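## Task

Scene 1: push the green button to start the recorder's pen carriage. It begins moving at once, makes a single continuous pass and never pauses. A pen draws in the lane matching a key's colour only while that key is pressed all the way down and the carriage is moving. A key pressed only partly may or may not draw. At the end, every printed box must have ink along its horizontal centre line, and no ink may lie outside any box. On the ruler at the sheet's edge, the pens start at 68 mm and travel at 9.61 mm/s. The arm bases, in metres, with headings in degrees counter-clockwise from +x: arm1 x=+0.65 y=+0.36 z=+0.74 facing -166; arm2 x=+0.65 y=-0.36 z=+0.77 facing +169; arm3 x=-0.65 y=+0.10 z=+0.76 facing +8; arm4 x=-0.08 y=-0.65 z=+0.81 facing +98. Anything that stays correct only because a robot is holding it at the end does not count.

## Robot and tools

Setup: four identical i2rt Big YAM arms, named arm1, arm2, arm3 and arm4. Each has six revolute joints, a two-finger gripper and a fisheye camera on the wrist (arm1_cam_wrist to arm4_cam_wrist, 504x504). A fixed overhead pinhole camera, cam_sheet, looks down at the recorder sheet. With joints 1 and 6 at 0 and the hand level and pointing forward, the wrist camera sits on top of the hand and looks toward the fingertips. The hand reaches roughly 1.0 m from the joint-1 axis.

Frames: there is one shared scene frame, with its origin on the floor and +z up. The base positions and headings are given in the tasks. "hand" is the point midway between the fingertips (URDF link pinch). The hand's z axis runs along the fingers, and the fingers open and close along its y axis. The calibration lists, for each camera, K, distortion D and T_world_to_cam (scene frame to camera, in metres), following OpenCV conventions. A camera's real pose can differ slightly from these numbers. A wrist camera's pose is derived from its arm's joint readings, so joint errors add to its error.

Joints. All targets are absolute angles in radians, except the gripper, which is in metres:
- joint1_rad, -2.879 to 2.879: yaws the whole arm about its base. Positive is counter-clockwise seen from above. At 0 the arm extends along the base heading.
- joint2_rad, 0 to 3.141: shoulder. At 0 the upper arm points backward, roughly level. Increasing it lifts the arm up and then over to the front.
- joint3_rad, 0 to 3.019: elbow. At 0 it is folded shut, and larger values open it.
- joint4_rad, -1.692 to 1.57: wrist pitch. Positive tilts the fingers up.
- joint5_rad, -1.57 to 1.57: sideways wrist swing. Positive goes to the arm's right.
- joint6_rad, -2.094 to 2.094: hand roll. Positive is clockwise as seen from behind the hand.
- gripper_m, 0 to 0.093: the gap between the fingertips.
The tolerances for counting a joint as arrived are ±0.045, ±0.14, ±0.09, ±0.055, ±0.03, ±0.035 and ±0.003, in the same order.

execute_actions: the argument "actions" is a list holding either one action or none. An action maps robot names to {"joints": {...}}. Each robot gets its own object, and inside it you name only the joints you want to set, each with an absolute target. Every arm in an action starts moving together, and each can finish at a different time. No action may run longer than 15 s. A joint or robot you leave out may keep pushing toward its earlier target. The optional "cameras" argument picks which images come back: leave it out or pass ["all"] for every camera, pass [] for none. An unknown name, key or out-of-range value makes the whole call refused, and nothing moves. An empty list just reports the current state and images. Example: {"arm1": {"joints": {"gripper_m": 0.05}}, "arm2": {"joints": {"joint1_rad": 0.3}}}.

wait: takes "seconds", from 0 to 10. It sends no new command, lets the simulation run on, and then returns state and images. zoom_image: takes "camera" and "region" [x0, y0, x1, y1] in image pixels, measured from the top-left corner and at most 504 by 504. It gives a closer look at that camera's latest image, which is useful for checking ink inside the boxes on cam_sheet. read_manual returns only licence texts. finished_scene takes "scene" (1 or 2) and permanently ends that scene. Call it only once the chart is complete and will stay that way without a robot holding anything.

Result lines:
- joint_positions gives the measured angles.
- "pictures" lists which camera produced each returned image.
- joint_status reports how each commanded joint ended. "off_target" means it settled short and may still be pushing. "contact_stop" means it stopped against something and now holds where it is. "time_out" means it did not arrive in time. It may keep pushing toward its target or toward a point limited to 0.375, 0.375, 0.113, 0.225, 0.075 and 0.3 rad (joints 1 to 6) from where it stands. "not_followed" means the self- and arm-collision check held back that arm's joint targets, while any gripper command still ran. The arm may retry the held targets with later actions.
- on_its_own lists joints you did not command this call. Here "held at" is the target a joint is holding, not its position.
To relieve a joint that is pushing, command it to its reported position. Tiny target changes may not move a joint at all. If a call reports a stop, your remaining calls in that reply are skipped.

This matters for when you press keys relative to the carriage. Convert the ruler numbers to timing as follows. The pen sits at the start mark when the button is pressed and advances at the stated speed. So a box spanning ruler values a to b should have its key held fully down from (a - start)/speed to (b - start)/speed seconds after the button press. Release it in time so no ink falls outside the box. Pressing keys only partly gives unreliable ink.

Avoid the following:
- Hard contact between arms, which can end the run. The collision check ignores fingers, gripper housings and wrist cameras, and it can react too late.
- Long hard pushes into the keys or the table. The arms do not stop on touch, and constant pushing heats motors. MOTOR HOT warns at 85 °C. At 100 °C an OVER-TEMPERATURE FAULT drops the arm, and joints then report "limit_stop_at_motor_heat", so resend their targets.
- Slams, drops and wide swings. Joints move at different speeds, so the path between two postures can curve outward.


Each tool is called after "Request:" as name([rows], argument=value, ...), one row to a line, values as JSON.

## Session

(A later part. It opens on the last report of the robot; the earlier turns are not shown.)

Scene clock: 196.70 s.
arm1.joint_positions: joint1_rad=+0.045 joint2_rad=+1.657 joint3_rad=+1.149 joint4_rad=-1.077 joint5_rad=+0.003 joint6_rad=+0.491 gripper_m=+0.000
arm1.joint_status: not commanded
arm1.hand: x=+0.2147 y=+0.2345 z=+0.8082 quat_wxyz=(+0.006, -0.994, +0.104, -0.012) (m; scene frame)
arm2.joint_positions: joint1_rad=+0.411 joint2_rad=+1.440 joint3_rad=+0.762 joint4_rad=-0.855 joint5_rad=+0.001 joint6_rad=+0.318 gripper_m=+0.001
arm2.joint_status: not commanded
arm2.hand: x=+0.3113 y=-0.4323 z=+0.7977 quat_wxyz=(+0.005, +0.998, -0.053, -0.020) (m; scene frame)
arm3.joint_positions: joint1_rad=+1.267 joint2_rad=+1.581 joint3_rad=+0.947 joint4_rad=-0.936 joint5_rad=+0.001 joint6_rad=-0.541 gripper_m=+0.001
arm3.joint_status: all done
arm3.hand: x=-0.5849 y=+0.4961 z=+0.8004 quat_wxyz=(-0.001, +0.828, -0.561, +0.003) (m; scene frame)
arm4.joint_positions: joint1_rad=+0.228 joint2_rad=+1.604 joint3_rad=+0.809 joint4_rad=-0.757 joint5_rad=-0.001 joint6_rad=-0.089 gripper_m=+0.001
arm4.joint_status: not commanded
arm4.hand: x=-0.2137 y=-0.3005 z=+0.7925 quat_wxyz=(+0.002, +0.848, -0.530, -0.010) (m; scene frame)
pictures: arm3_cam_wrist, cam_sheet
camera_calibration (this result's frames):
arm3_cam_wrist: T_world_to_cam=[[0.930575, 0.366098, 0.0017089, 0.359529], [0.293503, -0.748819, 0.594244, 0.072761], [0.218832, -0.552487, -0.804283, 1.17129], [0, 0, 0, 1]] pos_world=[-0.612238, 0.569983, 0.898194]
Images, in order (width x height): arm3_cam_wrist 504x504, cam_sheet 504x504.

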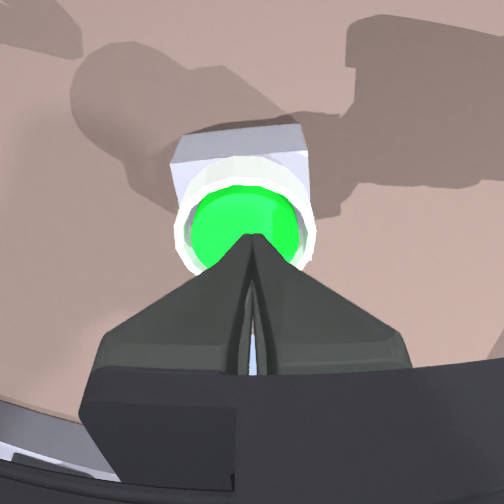

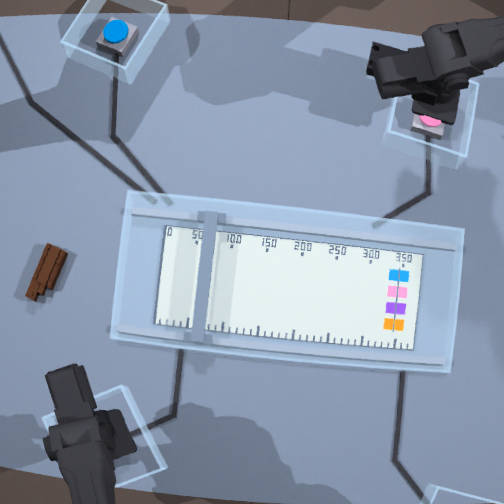

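Request:
execute_actions([
  {"arm3":{"joints":{"joint2_rad":1.73}}},
], cameras=["cam_sheet","arm3_cam_wrist"])

Request:
execute_actions([
  {"arm3":{"joints":{"joint2_rad":1.468,"joint3_rad":1.039,"joint4_rad":-1.14}}},
], cameras=["cam_sheet"])

Request:
execute_actions([
  {"arm3":{"joints":{"joint1_rad":0.385,"joint2_rad":1.605,"joint3_rad":1.24,"joint4_rad":-1.192}}},
], cameras=[])

Request:
execute_actions([
  {"arm3":{"joints":{"joint2_rad":1.70,"joint3_rad":1.125,"joint4_rad":-0.955}}},
], cameras=["cam_sheet"])

Request:
wait(seconds=10)

Request:
wait(seconds=10)

Request:
wait(seconds=4.05)

Request:
execute_actions([
  {"arm3":{"joints":{"joint2_rad":1.86}},"arm1":{"joints":{"joint2_rad":1.82}},"arm2":{"joints":{"joint2_rad":1.57}},"arm4":{"joints":{"joint2_rad":1.75}}},
], cameras=["cam_sheet"])

Request:
wait(seconds=0.6)

Request:
execute_actions([
  {"arm3":{"joints":{"joint2_rad":1.68}},"arm1":{"joints":{"joint2_rad":1.65}},"arm2":{"joints":{"joint2_rad":1.44}},"arm4":{"joints":{"joint2_rad":1.60}}},
], cameras=["cam_sheet"])

Scene clock: 204.67 s.
arm1.joint_positions: joint1_rad=+0.045 joint2_rad=+1.657 joint3_rad=+1.149 joint4_rad=-1.077 joint5_rad=+0.003 joint6_rad=+0.491 gripper_m=+0.000
arm1.joint_status: not commanded
arm1.hand: x=+0.2147 y=+0.2345 z=+0.8082 quat_wxyz=(+0.006, -0.994, +0.104, -0.012) (m; scene frame)
arm2.joint_positions: joint1_rad=+0.411 joint2_rad=+1.440 joint3_rad=+0.762 joint4_rad=-0.855 joint5_rad=+0.001 joint6_rad=+0.318 gripper_m=+0.001
arm2.joint_status: not commanded
arm2.hand: x=+0.3113 y=-0.4323 z=+0.7977 quat_wxyz=(+0.005, +0.998, -0.053, -0.020) (m; scene frame)
arm3.joint_positions: joint1_rad=+1.267 joint2_rad=+1.661 joint3_rad=+0.962 joint4_rad=-0.939 joint5_rad=+0.001 joint6_rad=-0.542 gripper_m=+0.001
arm3.joint_status: all done
arm3.hand: x=-0.5852 y=+0.4942 z=+0.7744 quat_wxyz=(+0.030, +0.827, -0.561, +0.017) (m; scene frame)
arm4.joint_positions: joint1_rad=+0.228 joint2_rad=+1.604 joint3_rad=+0.809 joint4_rad=-0.757 joint5_rad=-0.001 joint6_rad=-0.089 gripper_m=+0.001
arm4.joint_status: not commanded
arm4.hand: x=-0.2137 y=-0.3005 z=+0.7925 quat_wxyz=(+0.002, +0.848, -0.530, -0.010) (m; scene frame)
pictures: arm3_cam_wrist, cam_sheet
camera_calibration (this result's frames):
arm3_cam_wrist: T_world_to_cam=[[0.930373, 0.365114, -0.0331212, 0.387831], [0.300498, -0.707717, 0.639404, 0.0357024], [0.210015, -0.604838, -0.768157, 1.14214], [0, 0, 0, 1]] pos_world=[-0.611422, 0.574471, 0.867356]
Images, in order (width x height): arm3_cam_wrist 504x504, cam_sheet 504x504.

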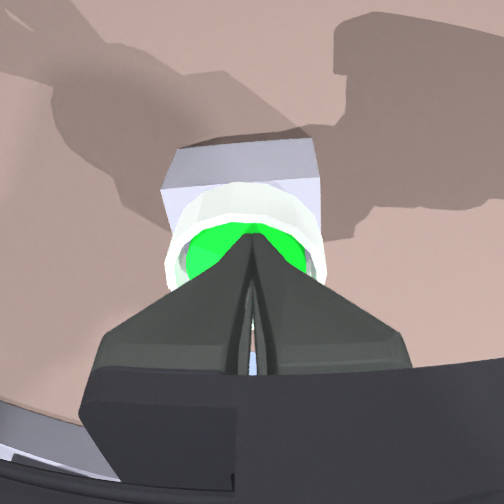

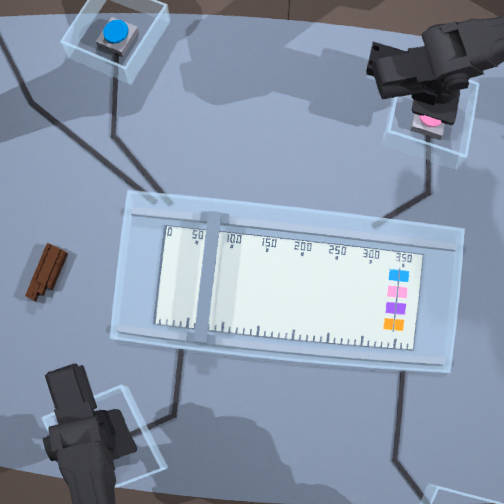

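Scene clock: 205.83 s.
arm1.joint_positions: joint1_rad=+0.045 joint2_rad=+1.657 joint3_rad=+1.149 joint4_rad=-1.077 joint5_rad=+0.003 joint6_rad=+0.491 gripper_m=+0.000
arm1.joint_status: not commanded
arm1.hand: x=+0.2147 y=+0.2345 z=+0.8082 quat_wxyz=(+0.006, -0.994, +0.104, -0.012) (m; scene frame)
arm2.joint_positions: joint1_rad=+0.411 joint2_rad=+1.440 joint3_rad=+0.762 joint4_rad=-0.855 joint5_rad=+0.001 joint6_rad=+0.318 gripper_m=+0.001
arm2.joint_status: not commanded
arm2.hand: x=+0.3113 y=-0.4323 z=+0.7977 quat_wxyz=(+0.005, +0.998, -0.053, -0.020) (m; scene frame)
arm3.joint_positions: joint1_rad=+1.267 joint2_rad=+1.451 joint3_rad=+1.007 joint4_rad=-1.131 joint5_rad=+0.001 joint6_rad=-0.542 gripper_m=+0.001
arm3.joint_status: all done
arm3.hand: x=-0.5874 y=+0.4831 z=+0.8687 quat_wxyz=(+0.001, +0.828, -0.561, +0.003) (m; scene frame)
arm4.joint_positions: joint1_rad=+0.228 joint2_rad=+1.604 joint3_rad=+0.809 joint4_rad=-0.757 joint5_rad=-0.001 joint6_rad=-0.089 gripper_m=+0.001
arm4.joint_status: not commanded
arm4.hand: x=-0.2137 y=-0.3005 z=+0.7925 quat_wxyz=(+0.002, +0.848, -0.530, -0.010) (m; scene frame)
pictures: cam_sheet
Images, in order (width x height): cam_sheet 504x504.

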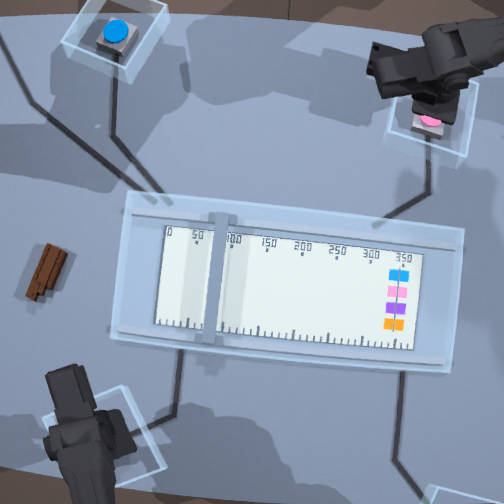

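Scene clock: 207.27 s.
arm1.joint_positions: joint1_rad=+0.045 joint2_rad=+1.657 joint3_rad=+1.149 joint4_rad=-1.077 joint5_rad=+0.003 joint6_rad=+0.491 gripper_m=+0.000
arm1.joint_status: not commanded
arm1.hand: x=+0.2147 y=+0.2345 z=+0.8082 quat_wxyz=(+0.006, -0.994, +0.104, -0.012) (m; scene frame)
arm2.joint_positions: joint1_rad=+0.411 joint2_rad=+1.440 joint3_rad=+0.762 joint4_rad=-0.855 joint5_rad=+0.001 joint6_rad=+0.318 gripper_m=+0.001
arm2.joint_status: not commanded
arm2.hand: x=+0.3113 y=-0.4323 z=+0.7977 quat_wxyz=(+0.005, +0.998, -0.053, -0.020) (m; scene frame)
arm3.joint_positions: joint1_rad=+0.385 joint2_rad=+1.608 joint3_rad=+1.208 joint4_rad=-1.184 joint5_rad=+0.001 joint6_rad=-0.542 gripper_m=+0.001
arm3.joint_status: all done
arm3.hand: x=-0.2588 y=+0.3272 z=+0.8778 quat_wxyz=(+0.005, +0.509, -0.861, +0.002) (m; scene frame)
arm4.joint_positions: joint1_rad=+0.228 joint2_rad=+1.604 joint3_rad=+0.809 joint4_rad=-0.757 joint5_rad=-0.001 joint6_rad=-0.089 gripper_m=+0.001
arm4.joint_status: not commanded
arm4.hand: x=-0.2137 y=-0.3005 z=+0.7925 quat_wxyz=(+0.002, +0.848, -0.530, -0.010) (m; scene frame)
pictures: none
No camera images: the call's "cameras" was empty. Leave "cameras" out to get every camera's image.

Scene clock: 208.20 s.
arm1.joint_positions: joint1_rad=+0.045 joint2_rad=+1.657 joint3_rad=+1.149 joint4_rad=-1.077 joint5_rad=+0.003 joint6_rad=+0.491 gripper_m=+0.000
arm1.joint_status: not commanded
arm1.hand: x=+0.2147 y=+0.2345 z=+0.8082 quat_wxyz=(+0.006, -0.994, +0.104, -0.012) (m; scene frame)
arm2.joint_positions: joint1_rad=+0.411 joint2_rad=+1.440 joint3_rad=+0.762 joint4_rad=-0.855 joint5_rad=+0.001 joint6_rad=+0.318 gripper_m=+0.001
arm2.joint_status: not commanded
arm2.hand: x=+0.3113 y=-0.4323 z=+0.7977 quat_wxyz=(+0.005, +0.998, -0.053, -0.020) (m; scene frame)
arm3.joint_positions: joint1_rad=+0.385 joint2_rad=+1.705 joint3_rad=+1.121 joint4_rad=-0.967 joint5_rad=+0.001 joint6_rad=-0.542 gripper_m=+0.001
arm3.joint_status: all done
arm3.hand: x=-0.2494 y=+0.3324 z=+0.8061 quat_wxyz=(-0.011, +0.509, -0.861, +0.002) (m; scene frame)
arm4.joint_positions: joint1_rad=+0.228 joint2_rad=+1.604 joint3_rad=+0.809 joint4_rad=-0.757 joint5_rad=-0.001 joint6_rad=-0.089 gripper_m=+0.001
arm4.joint_status: not commanded
arm4.hand: x=-0.2137 y=-0.3005 z=+0.7925 quat_wxyz=(+0.002, +0.848, -0.530, -0.010) (m; scene frame)
pictures: cam_sheet
Images, in order (width x height): cam_sheet 504x504.

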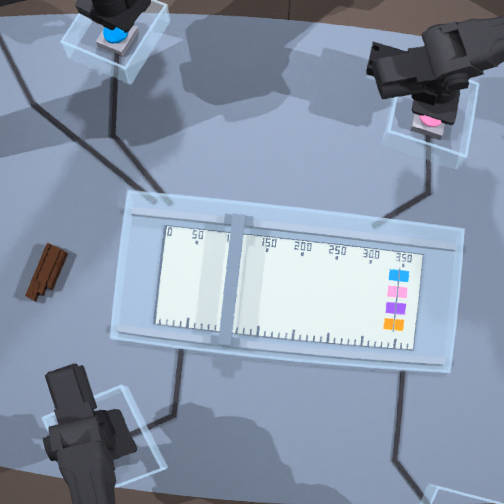

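Scene clock: 218.20 s.
arm1.joint_positions: joint1_rad=+0.045 joint2_rad=+1.657 joint3_rad=+1.149 joint4_rad=-1.077 joint5_rad=+0.003 joint6_rad=+0.491 gripper_m=+0.000
arm1.joint_status: not commanded
arm1.hand: x=+0.2147 y=+0.2345 z=+0.8082 quat_wxyz=(+0.006, -0.994, +0.104, -0.012) (m; scene frame)
arm2.joint_positions: joint1_rad=+0.411 joint2_rad=+1.440 joint3_rad=+0.762 joint4_rad=-0.855 joint5_rad=+0.001 joint6_rad=+0.318 gripper_m=+0.001
arm2.joint_status: not commanded
arm2.hand: x=+0.3113 y=-0.4323 z=+0.7977 quat_wxyz=(+0.005, +0.998, -0.053, -0.020) (m; scene frame)
arm3.joint_positions: joint1_rad=+0.385 joint2_rad=+1.705 joint3_rad=+1.121 joint4_rad=-0.967 joint5_rad=+0.001 joint6_rad=-0.542 gripper_m=+0.001
arm3.joint_status: all done
arm3.hand: x=-0.2494 y=+0.3324 z=+0.8061 quat_wxyz=(-0.011, +0.509, -0.861, +0.002) (m; scene frame)
arm4.joint_positions: joint1_rad=+0.228 joint2_rad=+1.604 joint3_rad=+0.809 joint4_rad=-0.757 joint5_rad=-0.001 joint6_rad=-0.089 gripper_m=+0.001
arm4.joint_status: not commanded
arm4.hand: x=-0.2137 y=-0.3005 z=+0.7925 quat_wxyz=(+0.002, +0.848, -0.530, -0.010) (m; scene frame)
wait: 10.00 s; at rest by 0.27 s
pictures: arm1_cam_wrist, arm2_cam_wrist, arm3_cam_wrist, arm4_cam_wrist, cam_sheet
camera_calibration (this result's frames):
arm1_cam_wrist: T_world_to_cam=[[0.197001, 0.980353, 0.00998297, -0.277376], [0.783807, -0.163605, 0.599066, -0.60559], [0.588929, -0.110192, -0.800637, 0.672029], [0, 0, 0, 1]] pos_world=[0.133531, 0.2469, 0.903609]
arm2_cam_wrist: T_world_to_cam=[[0.133166, 0.991007, -0.0131093, 0.395599], [0.825303, -0.103557, 0.555113, -0.741171], [0.548764, -0.0847415, -0.831671, 0.577499], [0, 0, 0, 1]] pos_world=[0.2421, -0.419857, 0.896909]
arm3_cam_wrist: T_world_to_cam=[[0.873842, -0.486036, 0.0130157, 0.367136], [-0.403376, -0.709763, 0.577516, -0.324985], [-0.271456, -0.509908, -0.816276, 0.885209], [0, 0, 0, 1]] pos_world=[-0.211615, 0.399154, 0.90548]
arm4_cam_wrist: T_world_to_cam=[[0.898367, 0.439091, -0.0116561, 0.330735], [0.362925, -0.727064, 0.582807, -0.599462], [0.24743, -0.527805, -0.812527, 0.664018], [0, 0, 0, 1]] pos_world=[-0.24386, -0.230598, 0.892758]
Images, in order (width x height): arm1_cam_wrist 504x504, arm2_cam_wrist 504x504, arm3_cam_wrist 504x504, arm4_cam_wrist 504x504, cam_sheet 504x504.

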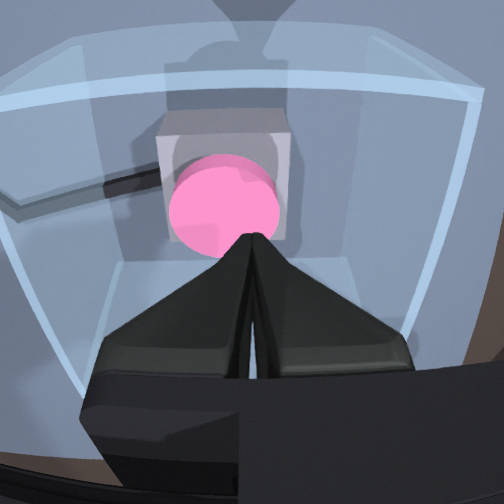

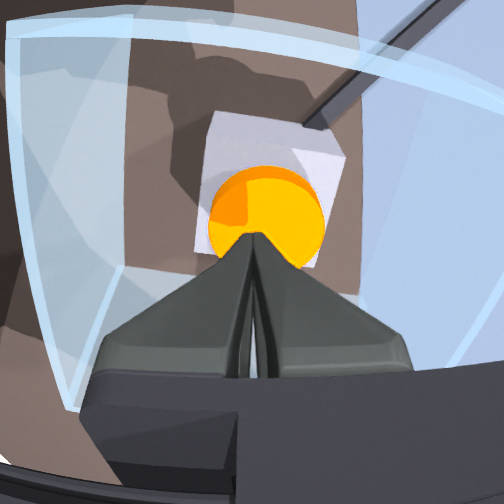

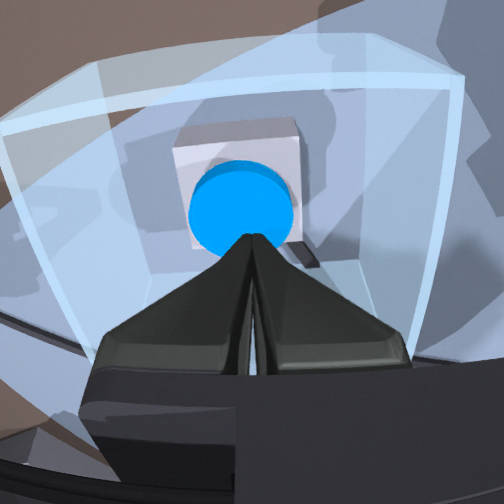

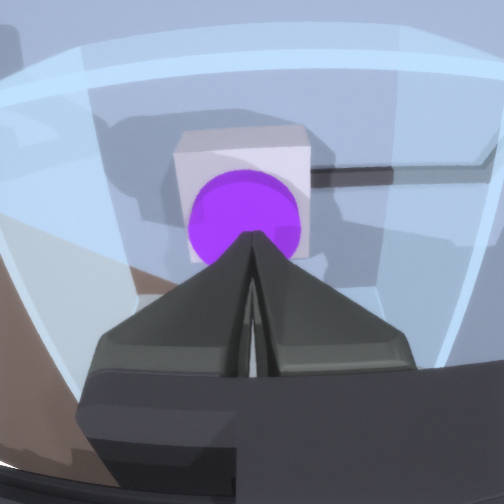

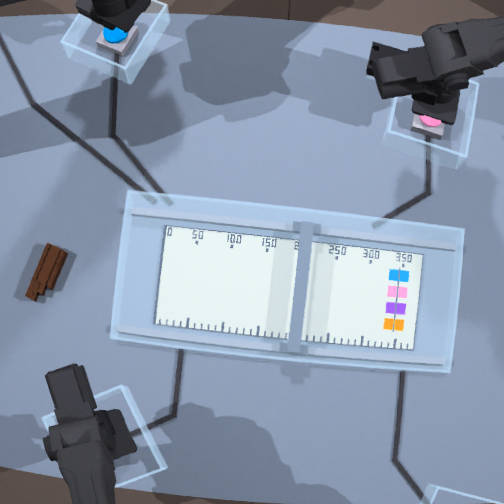

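Scene clock: 228.20 s.
arm1.joint_positions: joint1_rad=+0.045 joint2_rad=+1.657 joint3_rad=+1.149 joint4_rad=-1.077 joint5_rad=+0.003 joint6_rad=+0.491 gripper_m=+0.000
arm1.joint_status: not commanded
arm1.hand: x=+0.2147 y=+0.2345 z=+0.8082 quat_wxyz=(+0.006, -0.994, +0.104, -0.012) (m; scene frame)
arm2.joint_positions: joint1_rad=+0.411 joint2_rad=+1.440 joint3_rad=+0.762 joint4_rad=-0.855 joint5_rad=+0.001 joint6_rad=+0.318 gripper_m=+0.001
arm2.joint_status: not commanded
arm2.hand: x=+0.3113 y=-0.4323 z=+0.7977 quat_wxyz=(+0.005, +0.998, -0.053, -0.020) (m; scene frame)
arm3.joint_positions: joint1_rad=+0.385 joint2_rad=+1.705 joint3_rad=+1.121 joint4_rad=-0.967 joint5_rad=+0.001 joint6_rad=-0.542 gripper_m=+0.001
arm3.joint_status: all done
arm3.hand: x=-0.2494 y=+0.3324 z=+0.8061 quat_wxyz=(-0.011, +0.509, -0.861, +0.002) (m; scene frame)
arm4.joint_positions: joint1_rad=+0.228 joint2_rad=+1.604 joint3_rad=+0.809 joint4_rad=-0.757 joint5_rad=-0.001 joint6_rad=-0.089 gripper_m=+0.001
arm4.joint_status: not commanded
arm4.hand: x=-0.2137 y=-0.3005 z=+0.7925 quat_wxyz=(+0.002, +0.848, -0.530, -0.010) (m; scene frame)
wait: 10.00 s; at rest by 0.27 s
pictures: arm1_cam_wrist, arm2_cam_wrist, arm3_cam_wrist, arm4_cam_wrist, cam_sheet
camera_calibration (this result's frames):
arm1_cam_wrist: T_world_to_cam=[[0.197001, 0.980353, 0.00998297, -0.277376], [0.783807, -0.163605, 0.599066, -0.60559], [0.588929, -0.110192, -0.800637, 0.672029], [0, 0, 0, 1]] pos_world=[0.133531, 0.2469, 0.903609]
arm2_cam_wrist: T_world_to_cam=[[0.133166, 0.991007, -0.0131093, 0.395599], [0.825303, -0.103557, 0.555113, -0.741171], [0.548764, -0.0847415, -0.831671, 0.577499], [0, 0, 0, 1]] pos_world=[0.2421, -0.419857, 0.896909]
arm3_cam_wrist: T_world_to_cam=[[0.873842, -0.486036, 0.0130157, 0.367136], [-0.403376, -0.709763, 0.577516, -0.324985], [-0.271456, -0.509908, -0.816276, 0.885209], [0, 0, 0, 1]] pos_world=[-0.211615, 0.399154, 0.90548]
arm4_cam_wrist: T_world_to_cam=[[0.898367, 0.439091, -0.0116561, 0.330735], [0.362925, -0.727064, 0.582807, -0.599462], [0.24743, -0.527805, -0.812527, 0.664018], [0, 0, 0, 1]] pos_world=[-0.24386, -0.230598, 0.892758]
Images, in order (width x height): arm1_cam_wrist 504x504, arm2_cam_wrist 504x504, arm3_cam_wrist 504x504, arm4_cam_wrist 504x504, cam_sheet 504x504.

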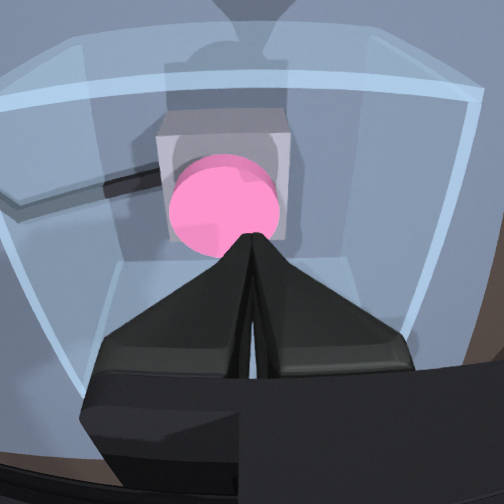

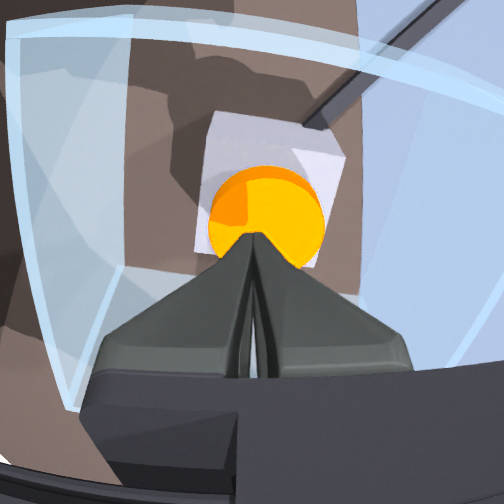

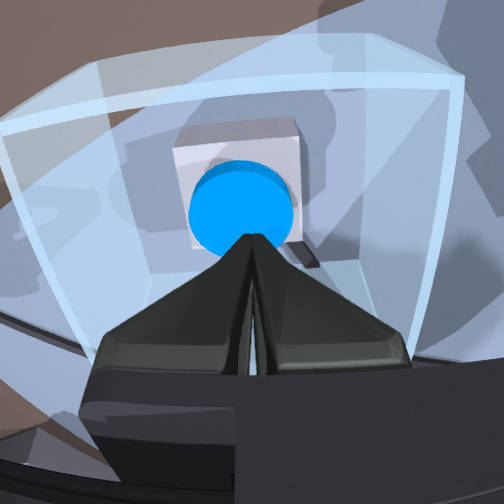

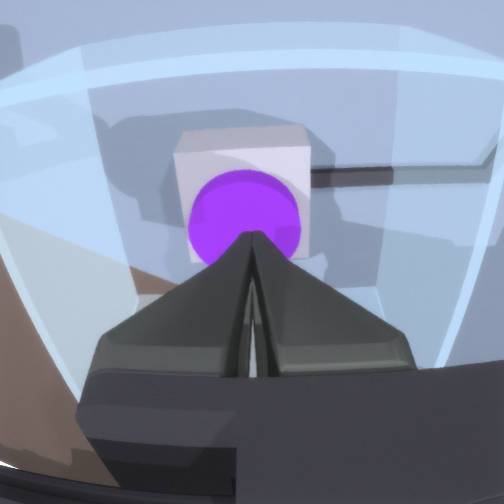

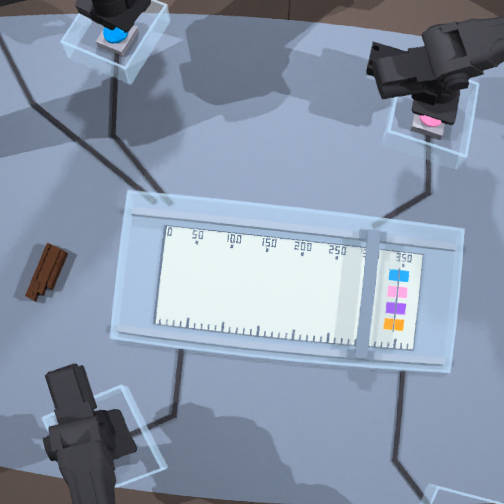

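Scene clock: 232.27 s.
arm1.joint_positions: joint1_rad=+0.045 joint2_rad=+1.657 joint3_rad=+1.149 joint4_rad=-1.077 joint5_rad=+0.003 joint6_rad=+0.491 gripper_m=+0.000
arm1.joint_status: not commanded
arm1.hand: x=+0.2147 y=+0.2345 z=+0.8082 quat_wxyz=(+0.006, -0.994, +0.104, -0.012) (m; scene frame)
arm2.joint_positions: joint1_rad=+0.411 joint2_rad=+1.440 joint3_rad=+0.762 joint4_rad=-0.855 joint5_rad=+0.001 joint6_rad=+0.318 gripper_m=+0.001
arm2.joint_status: not commanded
arm2.hand: x=+0.3113 y=-0.4323 z=+0.7977 quat_wxyz=(+0.005, +0.998, -0.053, -0.020) (m; scene frame)
arm3.joint_positions: joint1_rad=+0.385 joint2_rad=+1.705 joint3_rad=+1.121 joint4_rad=-0.967 joint5_rad=+0.001 joint6_rad=-0.542 gripper_m=+0.001
arm3.joint_status: all done
arm3.hand: x=-0.2494 y=+0.3324 z=+0.8061 quat_wxyz=(-0.011, +0.509, -0.861, +0.002) (m; scene frame)
arm4.joint_positions: joint1_rad=+0.228 joint2_rad=+1.604 joint3_rad=+0.809 joint4_rad=-0.757 joint5_rad=-0.001 joint6_rad=-0.089 gripper_m=+0.001
arm4.joint_status: not commanded
arm4.hand: x=-0.2137 y=-0.3005 z=+0.7925 quat_wxyz=(+0.002, +0.848, -0.530, -0.010) (m; scene frame)
wait: 4.07 s; at rest by 0.27 s
pictures: arm1_cam_wrist, arm2_cam_wrist, arm3_cam_wrist, arm4_cam_wrist, cam_sheet
camera_calibration (this result's frames):
arm1_cam_wrist: T_world_to_cam=[[0.197001, 0.980353, 0.00998297, -0.277376], [0.783807, -0.163605, 0.599066, -0.60559], [0.588929, -0.110192, -0.800637, 0.672029], [0, 0, 0, 1]] pos_world=[0.133531, 0.2469, 0.903609]
arm2_cam_wrist: T_world_to_cam=[[0.133166, 0.991007, -0.0131093, 0.395599], [0.825303, -0.103557, 0.555113, -0.741171], [0.548764, -0.0847415, -0.831671, 0.577499], [0, 0, 0, 1]] pos_world=[0.2421, -0.419857, 0.896909]
arm3_cam_wrist: T_world_to_cam=[[0.873842, -0.486036, 0.0130157, 0.367136], [-0.403376, -0.709763, 0.577516, -0.324985], [-0.271456, -0.509908, -0.816276, 0.885209], [0, 0, 0, 1]] pos_world=[-0.211615, 0.399154, 0.90548]
arm4_cam_wrist: T_world_to_cam=[[0.898367, 0.439091, -0.0116561, 0.330735], [0.362925, -0.727064, 0.582807, -0.599462], [0.24743, -0.527805, -0.812527, 0.664018], [0, 0, 0, 1]] pos_world=[-0.24386, -0.230598, 0.892758]
Images, in order (width x height): arm1_cam_wrist 504x504, arm2_cam_wrist 504x504, arm3_cam_wrist 504x504, arm4_cam_wrist 504x504, cam_sheet 504x504.

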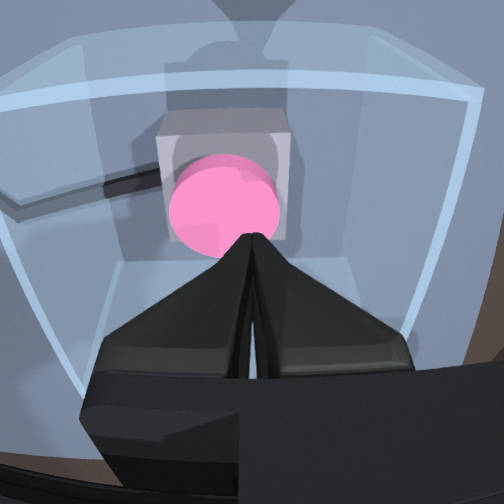

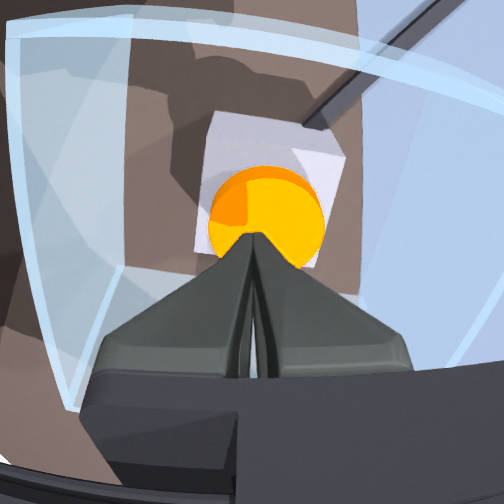

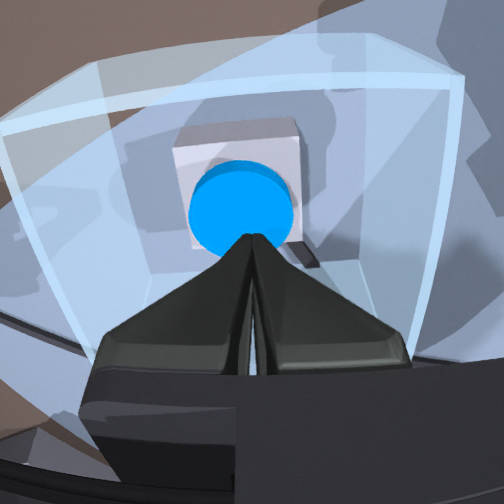

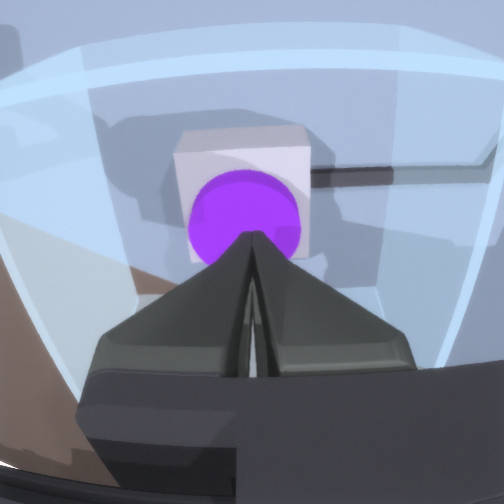

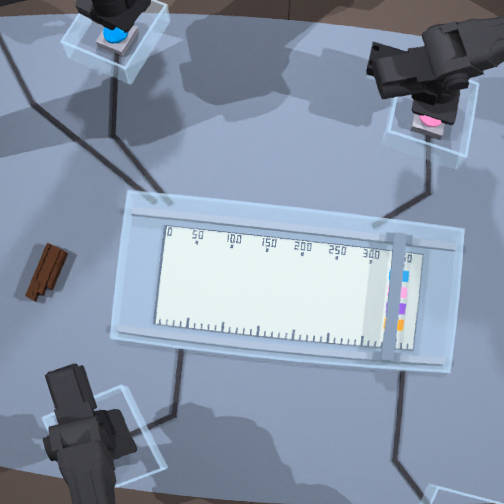

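Scene clock: 233.10 s.
arm1.joint_positions: joint1_rad=+0.045 joint2_rad=+1.736 joint3_rad=+1.163 joint4_rad=-1.082 joint5_rad=+0.003 joint6_rad=+0.491 gripper_m=+0.000
arm1.joint_status: all done
arm1.hand: x=+0.2159 y=+0.2349 z=+0.7789 quat_wxyz=(+0.019, -0.993, +0.104, -0.044) (m; scene frame)
arm2.joint_positions: joint1_rad=+0.411 joint2_rad=+1.508 joint3_rad=+0.774 joint4_rad=-0.858 joint5_rad=+0.001 joint6_rad=+0.318 gripper_m=+0.001
arm2.joint_status: all done
arm2.hand: x=+0.3136 y=-0.4318 z=+0.7792 quat_wxyz=(-0.003, +0.999, -0.053, +0.009) (m; scene frame)
arm3.joint_positions: joint1_rad=+0.385 joint2_rad=+1.795 joint3_rad=+1.138 joint4_rad=-0.963 joint5_rad=+0.001 joint6_rad=-0.542 gripper_m=+0.001
arm3.joint_status: all done
arm3.hand: x=-0.2500 y=+0.3318 z=+0.7713 quat_wxyz=(+0.024, +0.509, -0.861, +0.002) (m; scene frame)
arm4.joint_positions: joint1_rad=+0.228 joint2_rad=+1.681 joint3_rad=+0.823 joint4_rad=-0.762 joint5_rad=-0.001 joint6_rad=-0.089 gripper_m=+0.000
arm4.joint_status: all done
arm4.hand: x=-0.2119 y=-0.3059 z=+0.7691 quat_wxyz=(+0.022, +0.848, -0.529, +0.017) (m; scene frame)
pictures: cam_sheet
Images, in order (width x height): cam_sheet 504x504.

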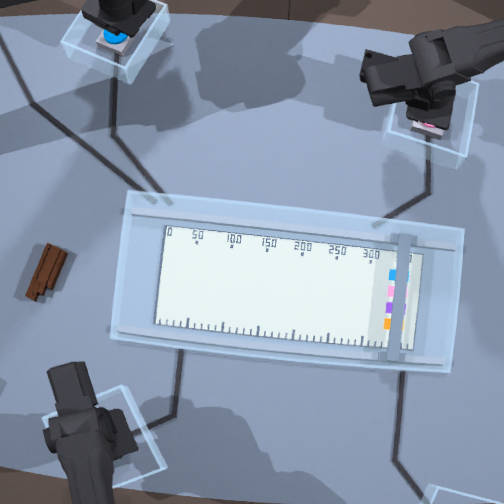

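Scene clock: 233.70 s.
arm1.joint_positions: joint1_rad=+0.045 joint2_rad=+1.736 joint3_rad=+1.163 joint4_rad=-1.082 joint5_rad=+0.003 joint6_rad=+0.491 gripper_m=+0.000
arm1.joint_status: all done
arm1.hand: x=+0.2159 y=+0.2349 z=+0.7789 quat_wxyz=(+0.019, -0.993, +0.104, -0.044) (m; scene frame)
arm2.joint_positions: joint1_rad=+0.411 joint2_rad=+1.508 joint3_rad=+0.774 joint4_rad=-0.858 joint5_rad=+0.001 joint6_rad=+0.318 gripper_m=+0.001
arm2.joint_status: all done
arm2.hand: x=+0.3136 y=-0.4318 z=+0.7792 quat_wxyz=(-0.003, +0.999, -0.053, +0.009) (m; scene frame)
arm3.joint_positions: joint1_rad=+0.385 joint2_rad=+1.795 joint3_rad=+1.138 joint4_rad=-0.963 joint5_rad=+0.001 joint6_rad=-0.542 gripper_m=+0.001
arm3.joint_status: all done
arm3.hand: x=-0.2500 y=+0.3318 z=+0.7713 quat_wxyz=(+0.024, +0.509, -0.861, +0.002) (m; scene frame)
arm4.joint_positions: joint1_rad=+0.228 joint2_rad=+1.681 joint3_rad=+0.823 joint4_rad=-0.762 joint5_rad=-0.001 joint6_rad=-0.089 gripper_m=+0.000
arm4.joint_status: all done
arm4.hand: x=-0.2119 y=-0.3059 z=+0.7691 quat_wxyz=(+0.022, +0.848, -0.529, +0.017) (m; scene frame)
wait: 0.60 s; at rest by 0.27 s
pictures: arm1_cam_wrist, arm2_cam_wrist, arm3_cam_wrist, arm4_cam_wrist, cam_sheet
camera_calibration (this result's frames):
arm1_cam_wrist: T_world_to_cam=[[0.195189, 0.979856, 0.0422232, -0.302323], [0.742586, -0.175773, 0.646274, -0.613994], [0.640677, -0.0947912, -0.761936, 0.60301], [0, 0, 0, 1]] pos_world=[0.128619, 0.24547, 0.869029]
arm2_cam_wrist: T_world_to_cam=[[0.133364, 0.991043, 0.00693692, 0.378892], [0.791891, -0.110767, 0.600532, -0.760754], [0.595921, -0.0745958, -0.799571, 0.525469], [0, 0, 0, 1]] pos_world=[0.238766, -0.420567, 0.874378]
arm3_cam_wrist: T_world_to_cam=[[0.873413, -0.486452, -0.0226761, 0.395465], [-0.367258, -0.688552, 0.625314, -0.340452], [-0.319799, -0.53783, -0.780043, 0.825614], [0, 0, 0, 1]] pos_world=[-0.206407, 0.401996, 0.865872]
arm4_cam_wrist: T_world_to_cam=[[0.898315, 0.438993, -0.0177416, 0.335929], [0.348707, -0.687834, 0.636622, -0.622846], [0.267269, -0.578074, -0.770972, 0.598622], [0, 0, 0, 1]] pos_world=[-0.244573, -0.229837, 0.863998]
Images, in order (width x height): arm1_cam_wrist 504x504, arm2_cam_wrist 504x504, arm3_cam_wrist 504x504, arm4_cam_wrist 504x504, cam_sheet 504x504.

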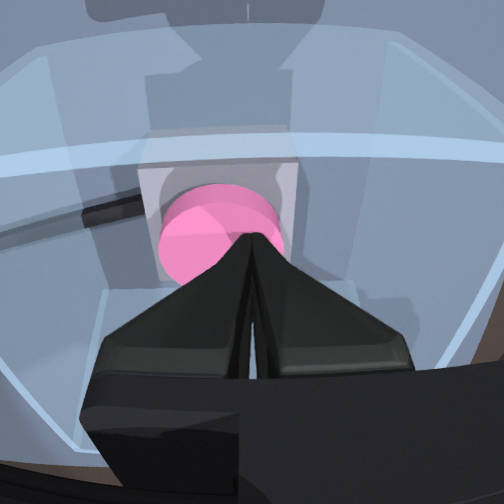

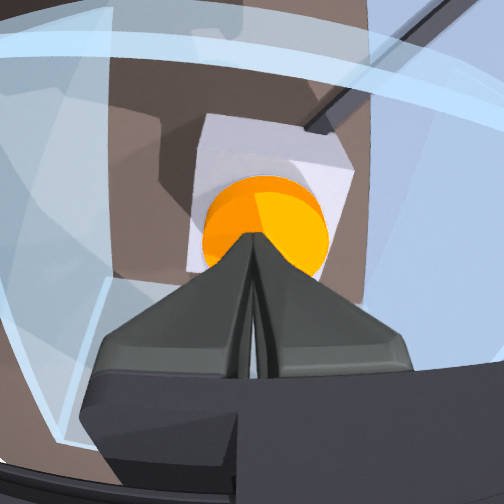

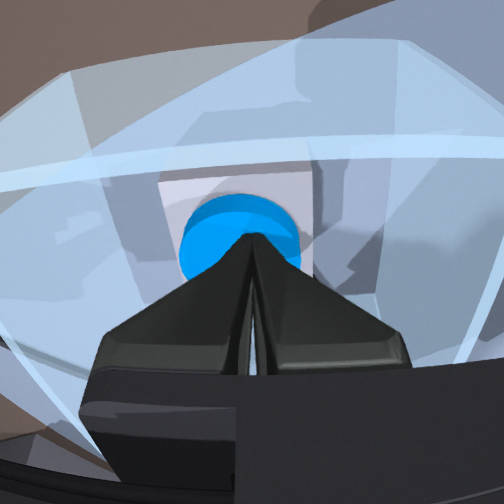

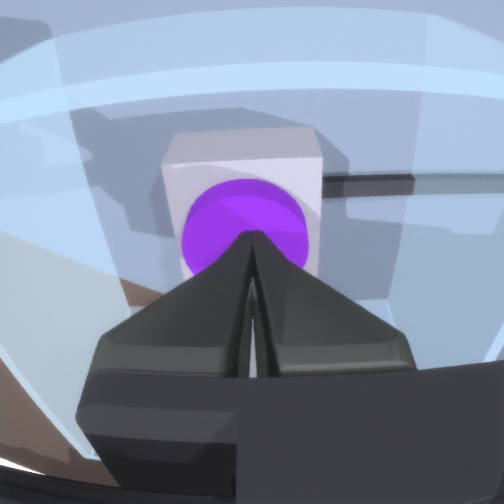

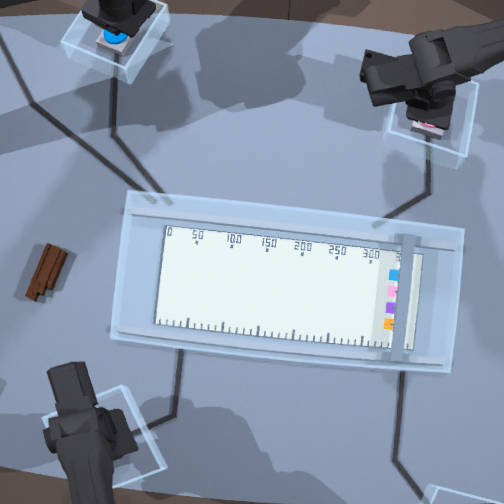

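Scene clock: 234.67 s.
arm1.joint_positions: joint1_rad=+0.045 joint2_rad=+1.657 joint3_rad=+1.149 joint4_rad=-1.079 joint5_rad=+0.003 joint6_rad=+0.491 gripper_m=+0.000
arm1.joint_status: all done
arm1.hand: x=+0.2152 y=+0.2347 z=+0.8082 quat_wxyz=(+0.007, -0.994, +0.104, -0.013) (m; scene frame)
arm2.joint_positions: joint1_rad=+0.411 joint2_rad=+1.440 joint3_rad=+0.762 joint4_rad=-0.855 joint5_rad=+0.001 joint6_rad=+0.318 gripper_m=+0.001
arm2.joint_status: all done
arm2.hand: x=+0.3113 y=-0.4323 z=+0.7977 quat_wxyz=(+0.005, +0.998, -0.053, -0.020) (m; scene frame)
arm3.joint_positions: joint1_rad=+0.385 joint2_rad=+1.668 joint3_rad=+1.127 joint4_rad=-0.962 joint5_rad=+0.001 joint6_rad=-0.542 gripper_m=+0.001
arm3.joint_status: all done
arm3.hand: x=-0.2432 y=+0.3360 z=+0.8249 quat_wxyz=(-0.036, +0.509, -0.860, +0.003) (m; scene frame)
arm4.joint_positions: joint1_rad=+0.228 joint2_rad=+1.604 joint3_rad=+0.809 joint4_rad=-0.758 joint5_rad=-0.001 joint6_rad=-0.089 gripper_m=+0.000
arm4.joint_status: all done
arm4.hand: x=-0.2136 y=-0.3008 z=+0.7925 quat_wxyz=(+0.002, +0.848, -0.530, -0.010) (m; scene frame)
pictures: cam_sheet
Images, in order (width x height): cam_sheet 504x504.

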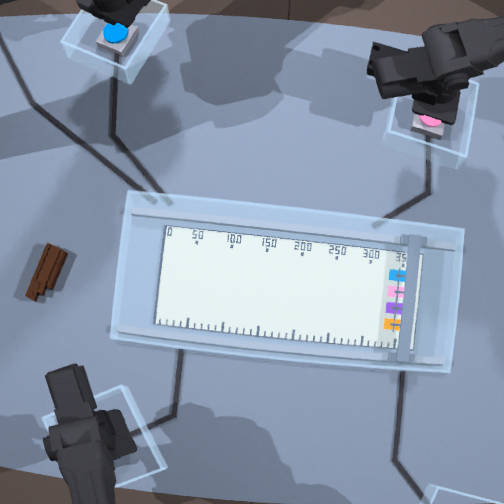

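Request:
execute_actions(actions=[], cameras=["cam_sheet"])

Request:
zoom_image(camera="cam_sheet", region=[340, 240, 440, 350])

Scene clock: 236.57 s.
arm1.joint_positions: joint1_rad=+0.045 joint2_rad=+1.657 joint3_rad=+1.149 joint4_rad=-1.079 joint5_rad=+0.003 joint6_rad=+0.491 gripper_m=+0.000
arm1.joint_status: all done
arm1.hand: x=+0.2152 y=+0.2347 z=+0.8082 quat_wxyz=(+0.007, -0.994, +0.104, -0.013) (m; scene frame)
arm2.joint_positions: joint1_rad=+0.411 joint2_rad=+1.440 joint3_rad=+0.762 joint4_rad=-0.855 joint5_rad=+0.001 joint6_rad=+0.318 gripper_m=+0.001
arm2.joint_status: all done
arm2.hand: x=+0.3113 y=-0.4323 z=+0.7977 quat_wxyz=(+0.005, +0.998, -0.053, -0.020) (m; scene frame)
arm3.joint_positions: joint1_rad=+0.385 joint2_rad=+1.668 joint3_rad=+1.127 joint4_rad=-0.962 joint5_rad=+0.001 joint6_rad=-0.542 gripper_m=+0.001
arm3.joint_status: all done
arm3.hand: x=-0.2432 y=+0.3360 z=+0.8249 quat_wxyz=(-0.036, +0.509, -0.860, +0.003) (m; scene frame)
arm4.joint_positions: joint1_rad=+0.228 joint2_rad=+1.604 joint3_rad=+0.809 joint4_rad=-0.758 joint5_rad=-0.001 joint6_rad=-0.089 gripper_m=+0.000
arm4.joint_status: all done
arm4.hand: x=-0.2136 y=-0.3008 z=+0.7925 quat_wxyz=(+0.002, +0.848, -0.530, -0.010) (m; scene frame)
pictures: cam_sheet
Images, in order (width x height): cam_sheet 504x504.

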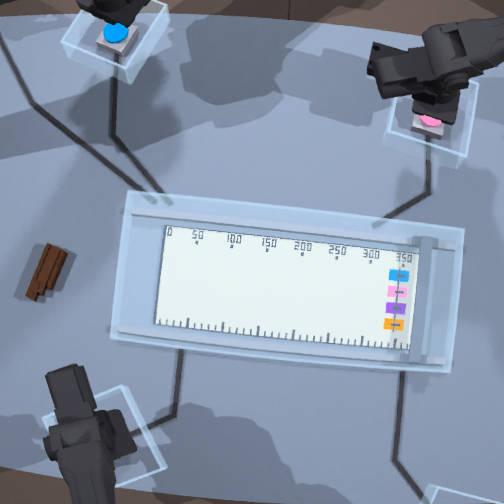

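Region (340, 240, 440, 350) of cam_sheet's 504x504 image, scaled by 4.582, with more detail than that image has; it fills the left 458 columns of this view, and the rest is white.

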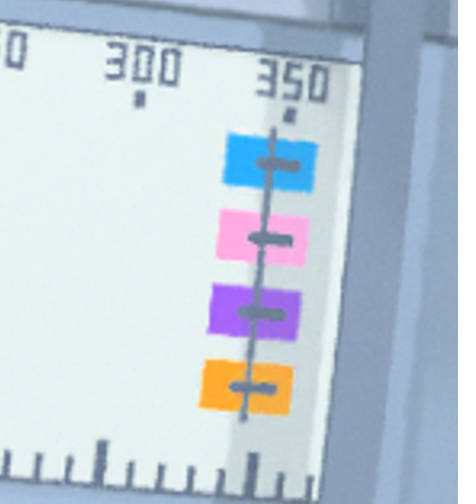

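Request:
finished_scene(scene=1)

The scene is finished: the task was done.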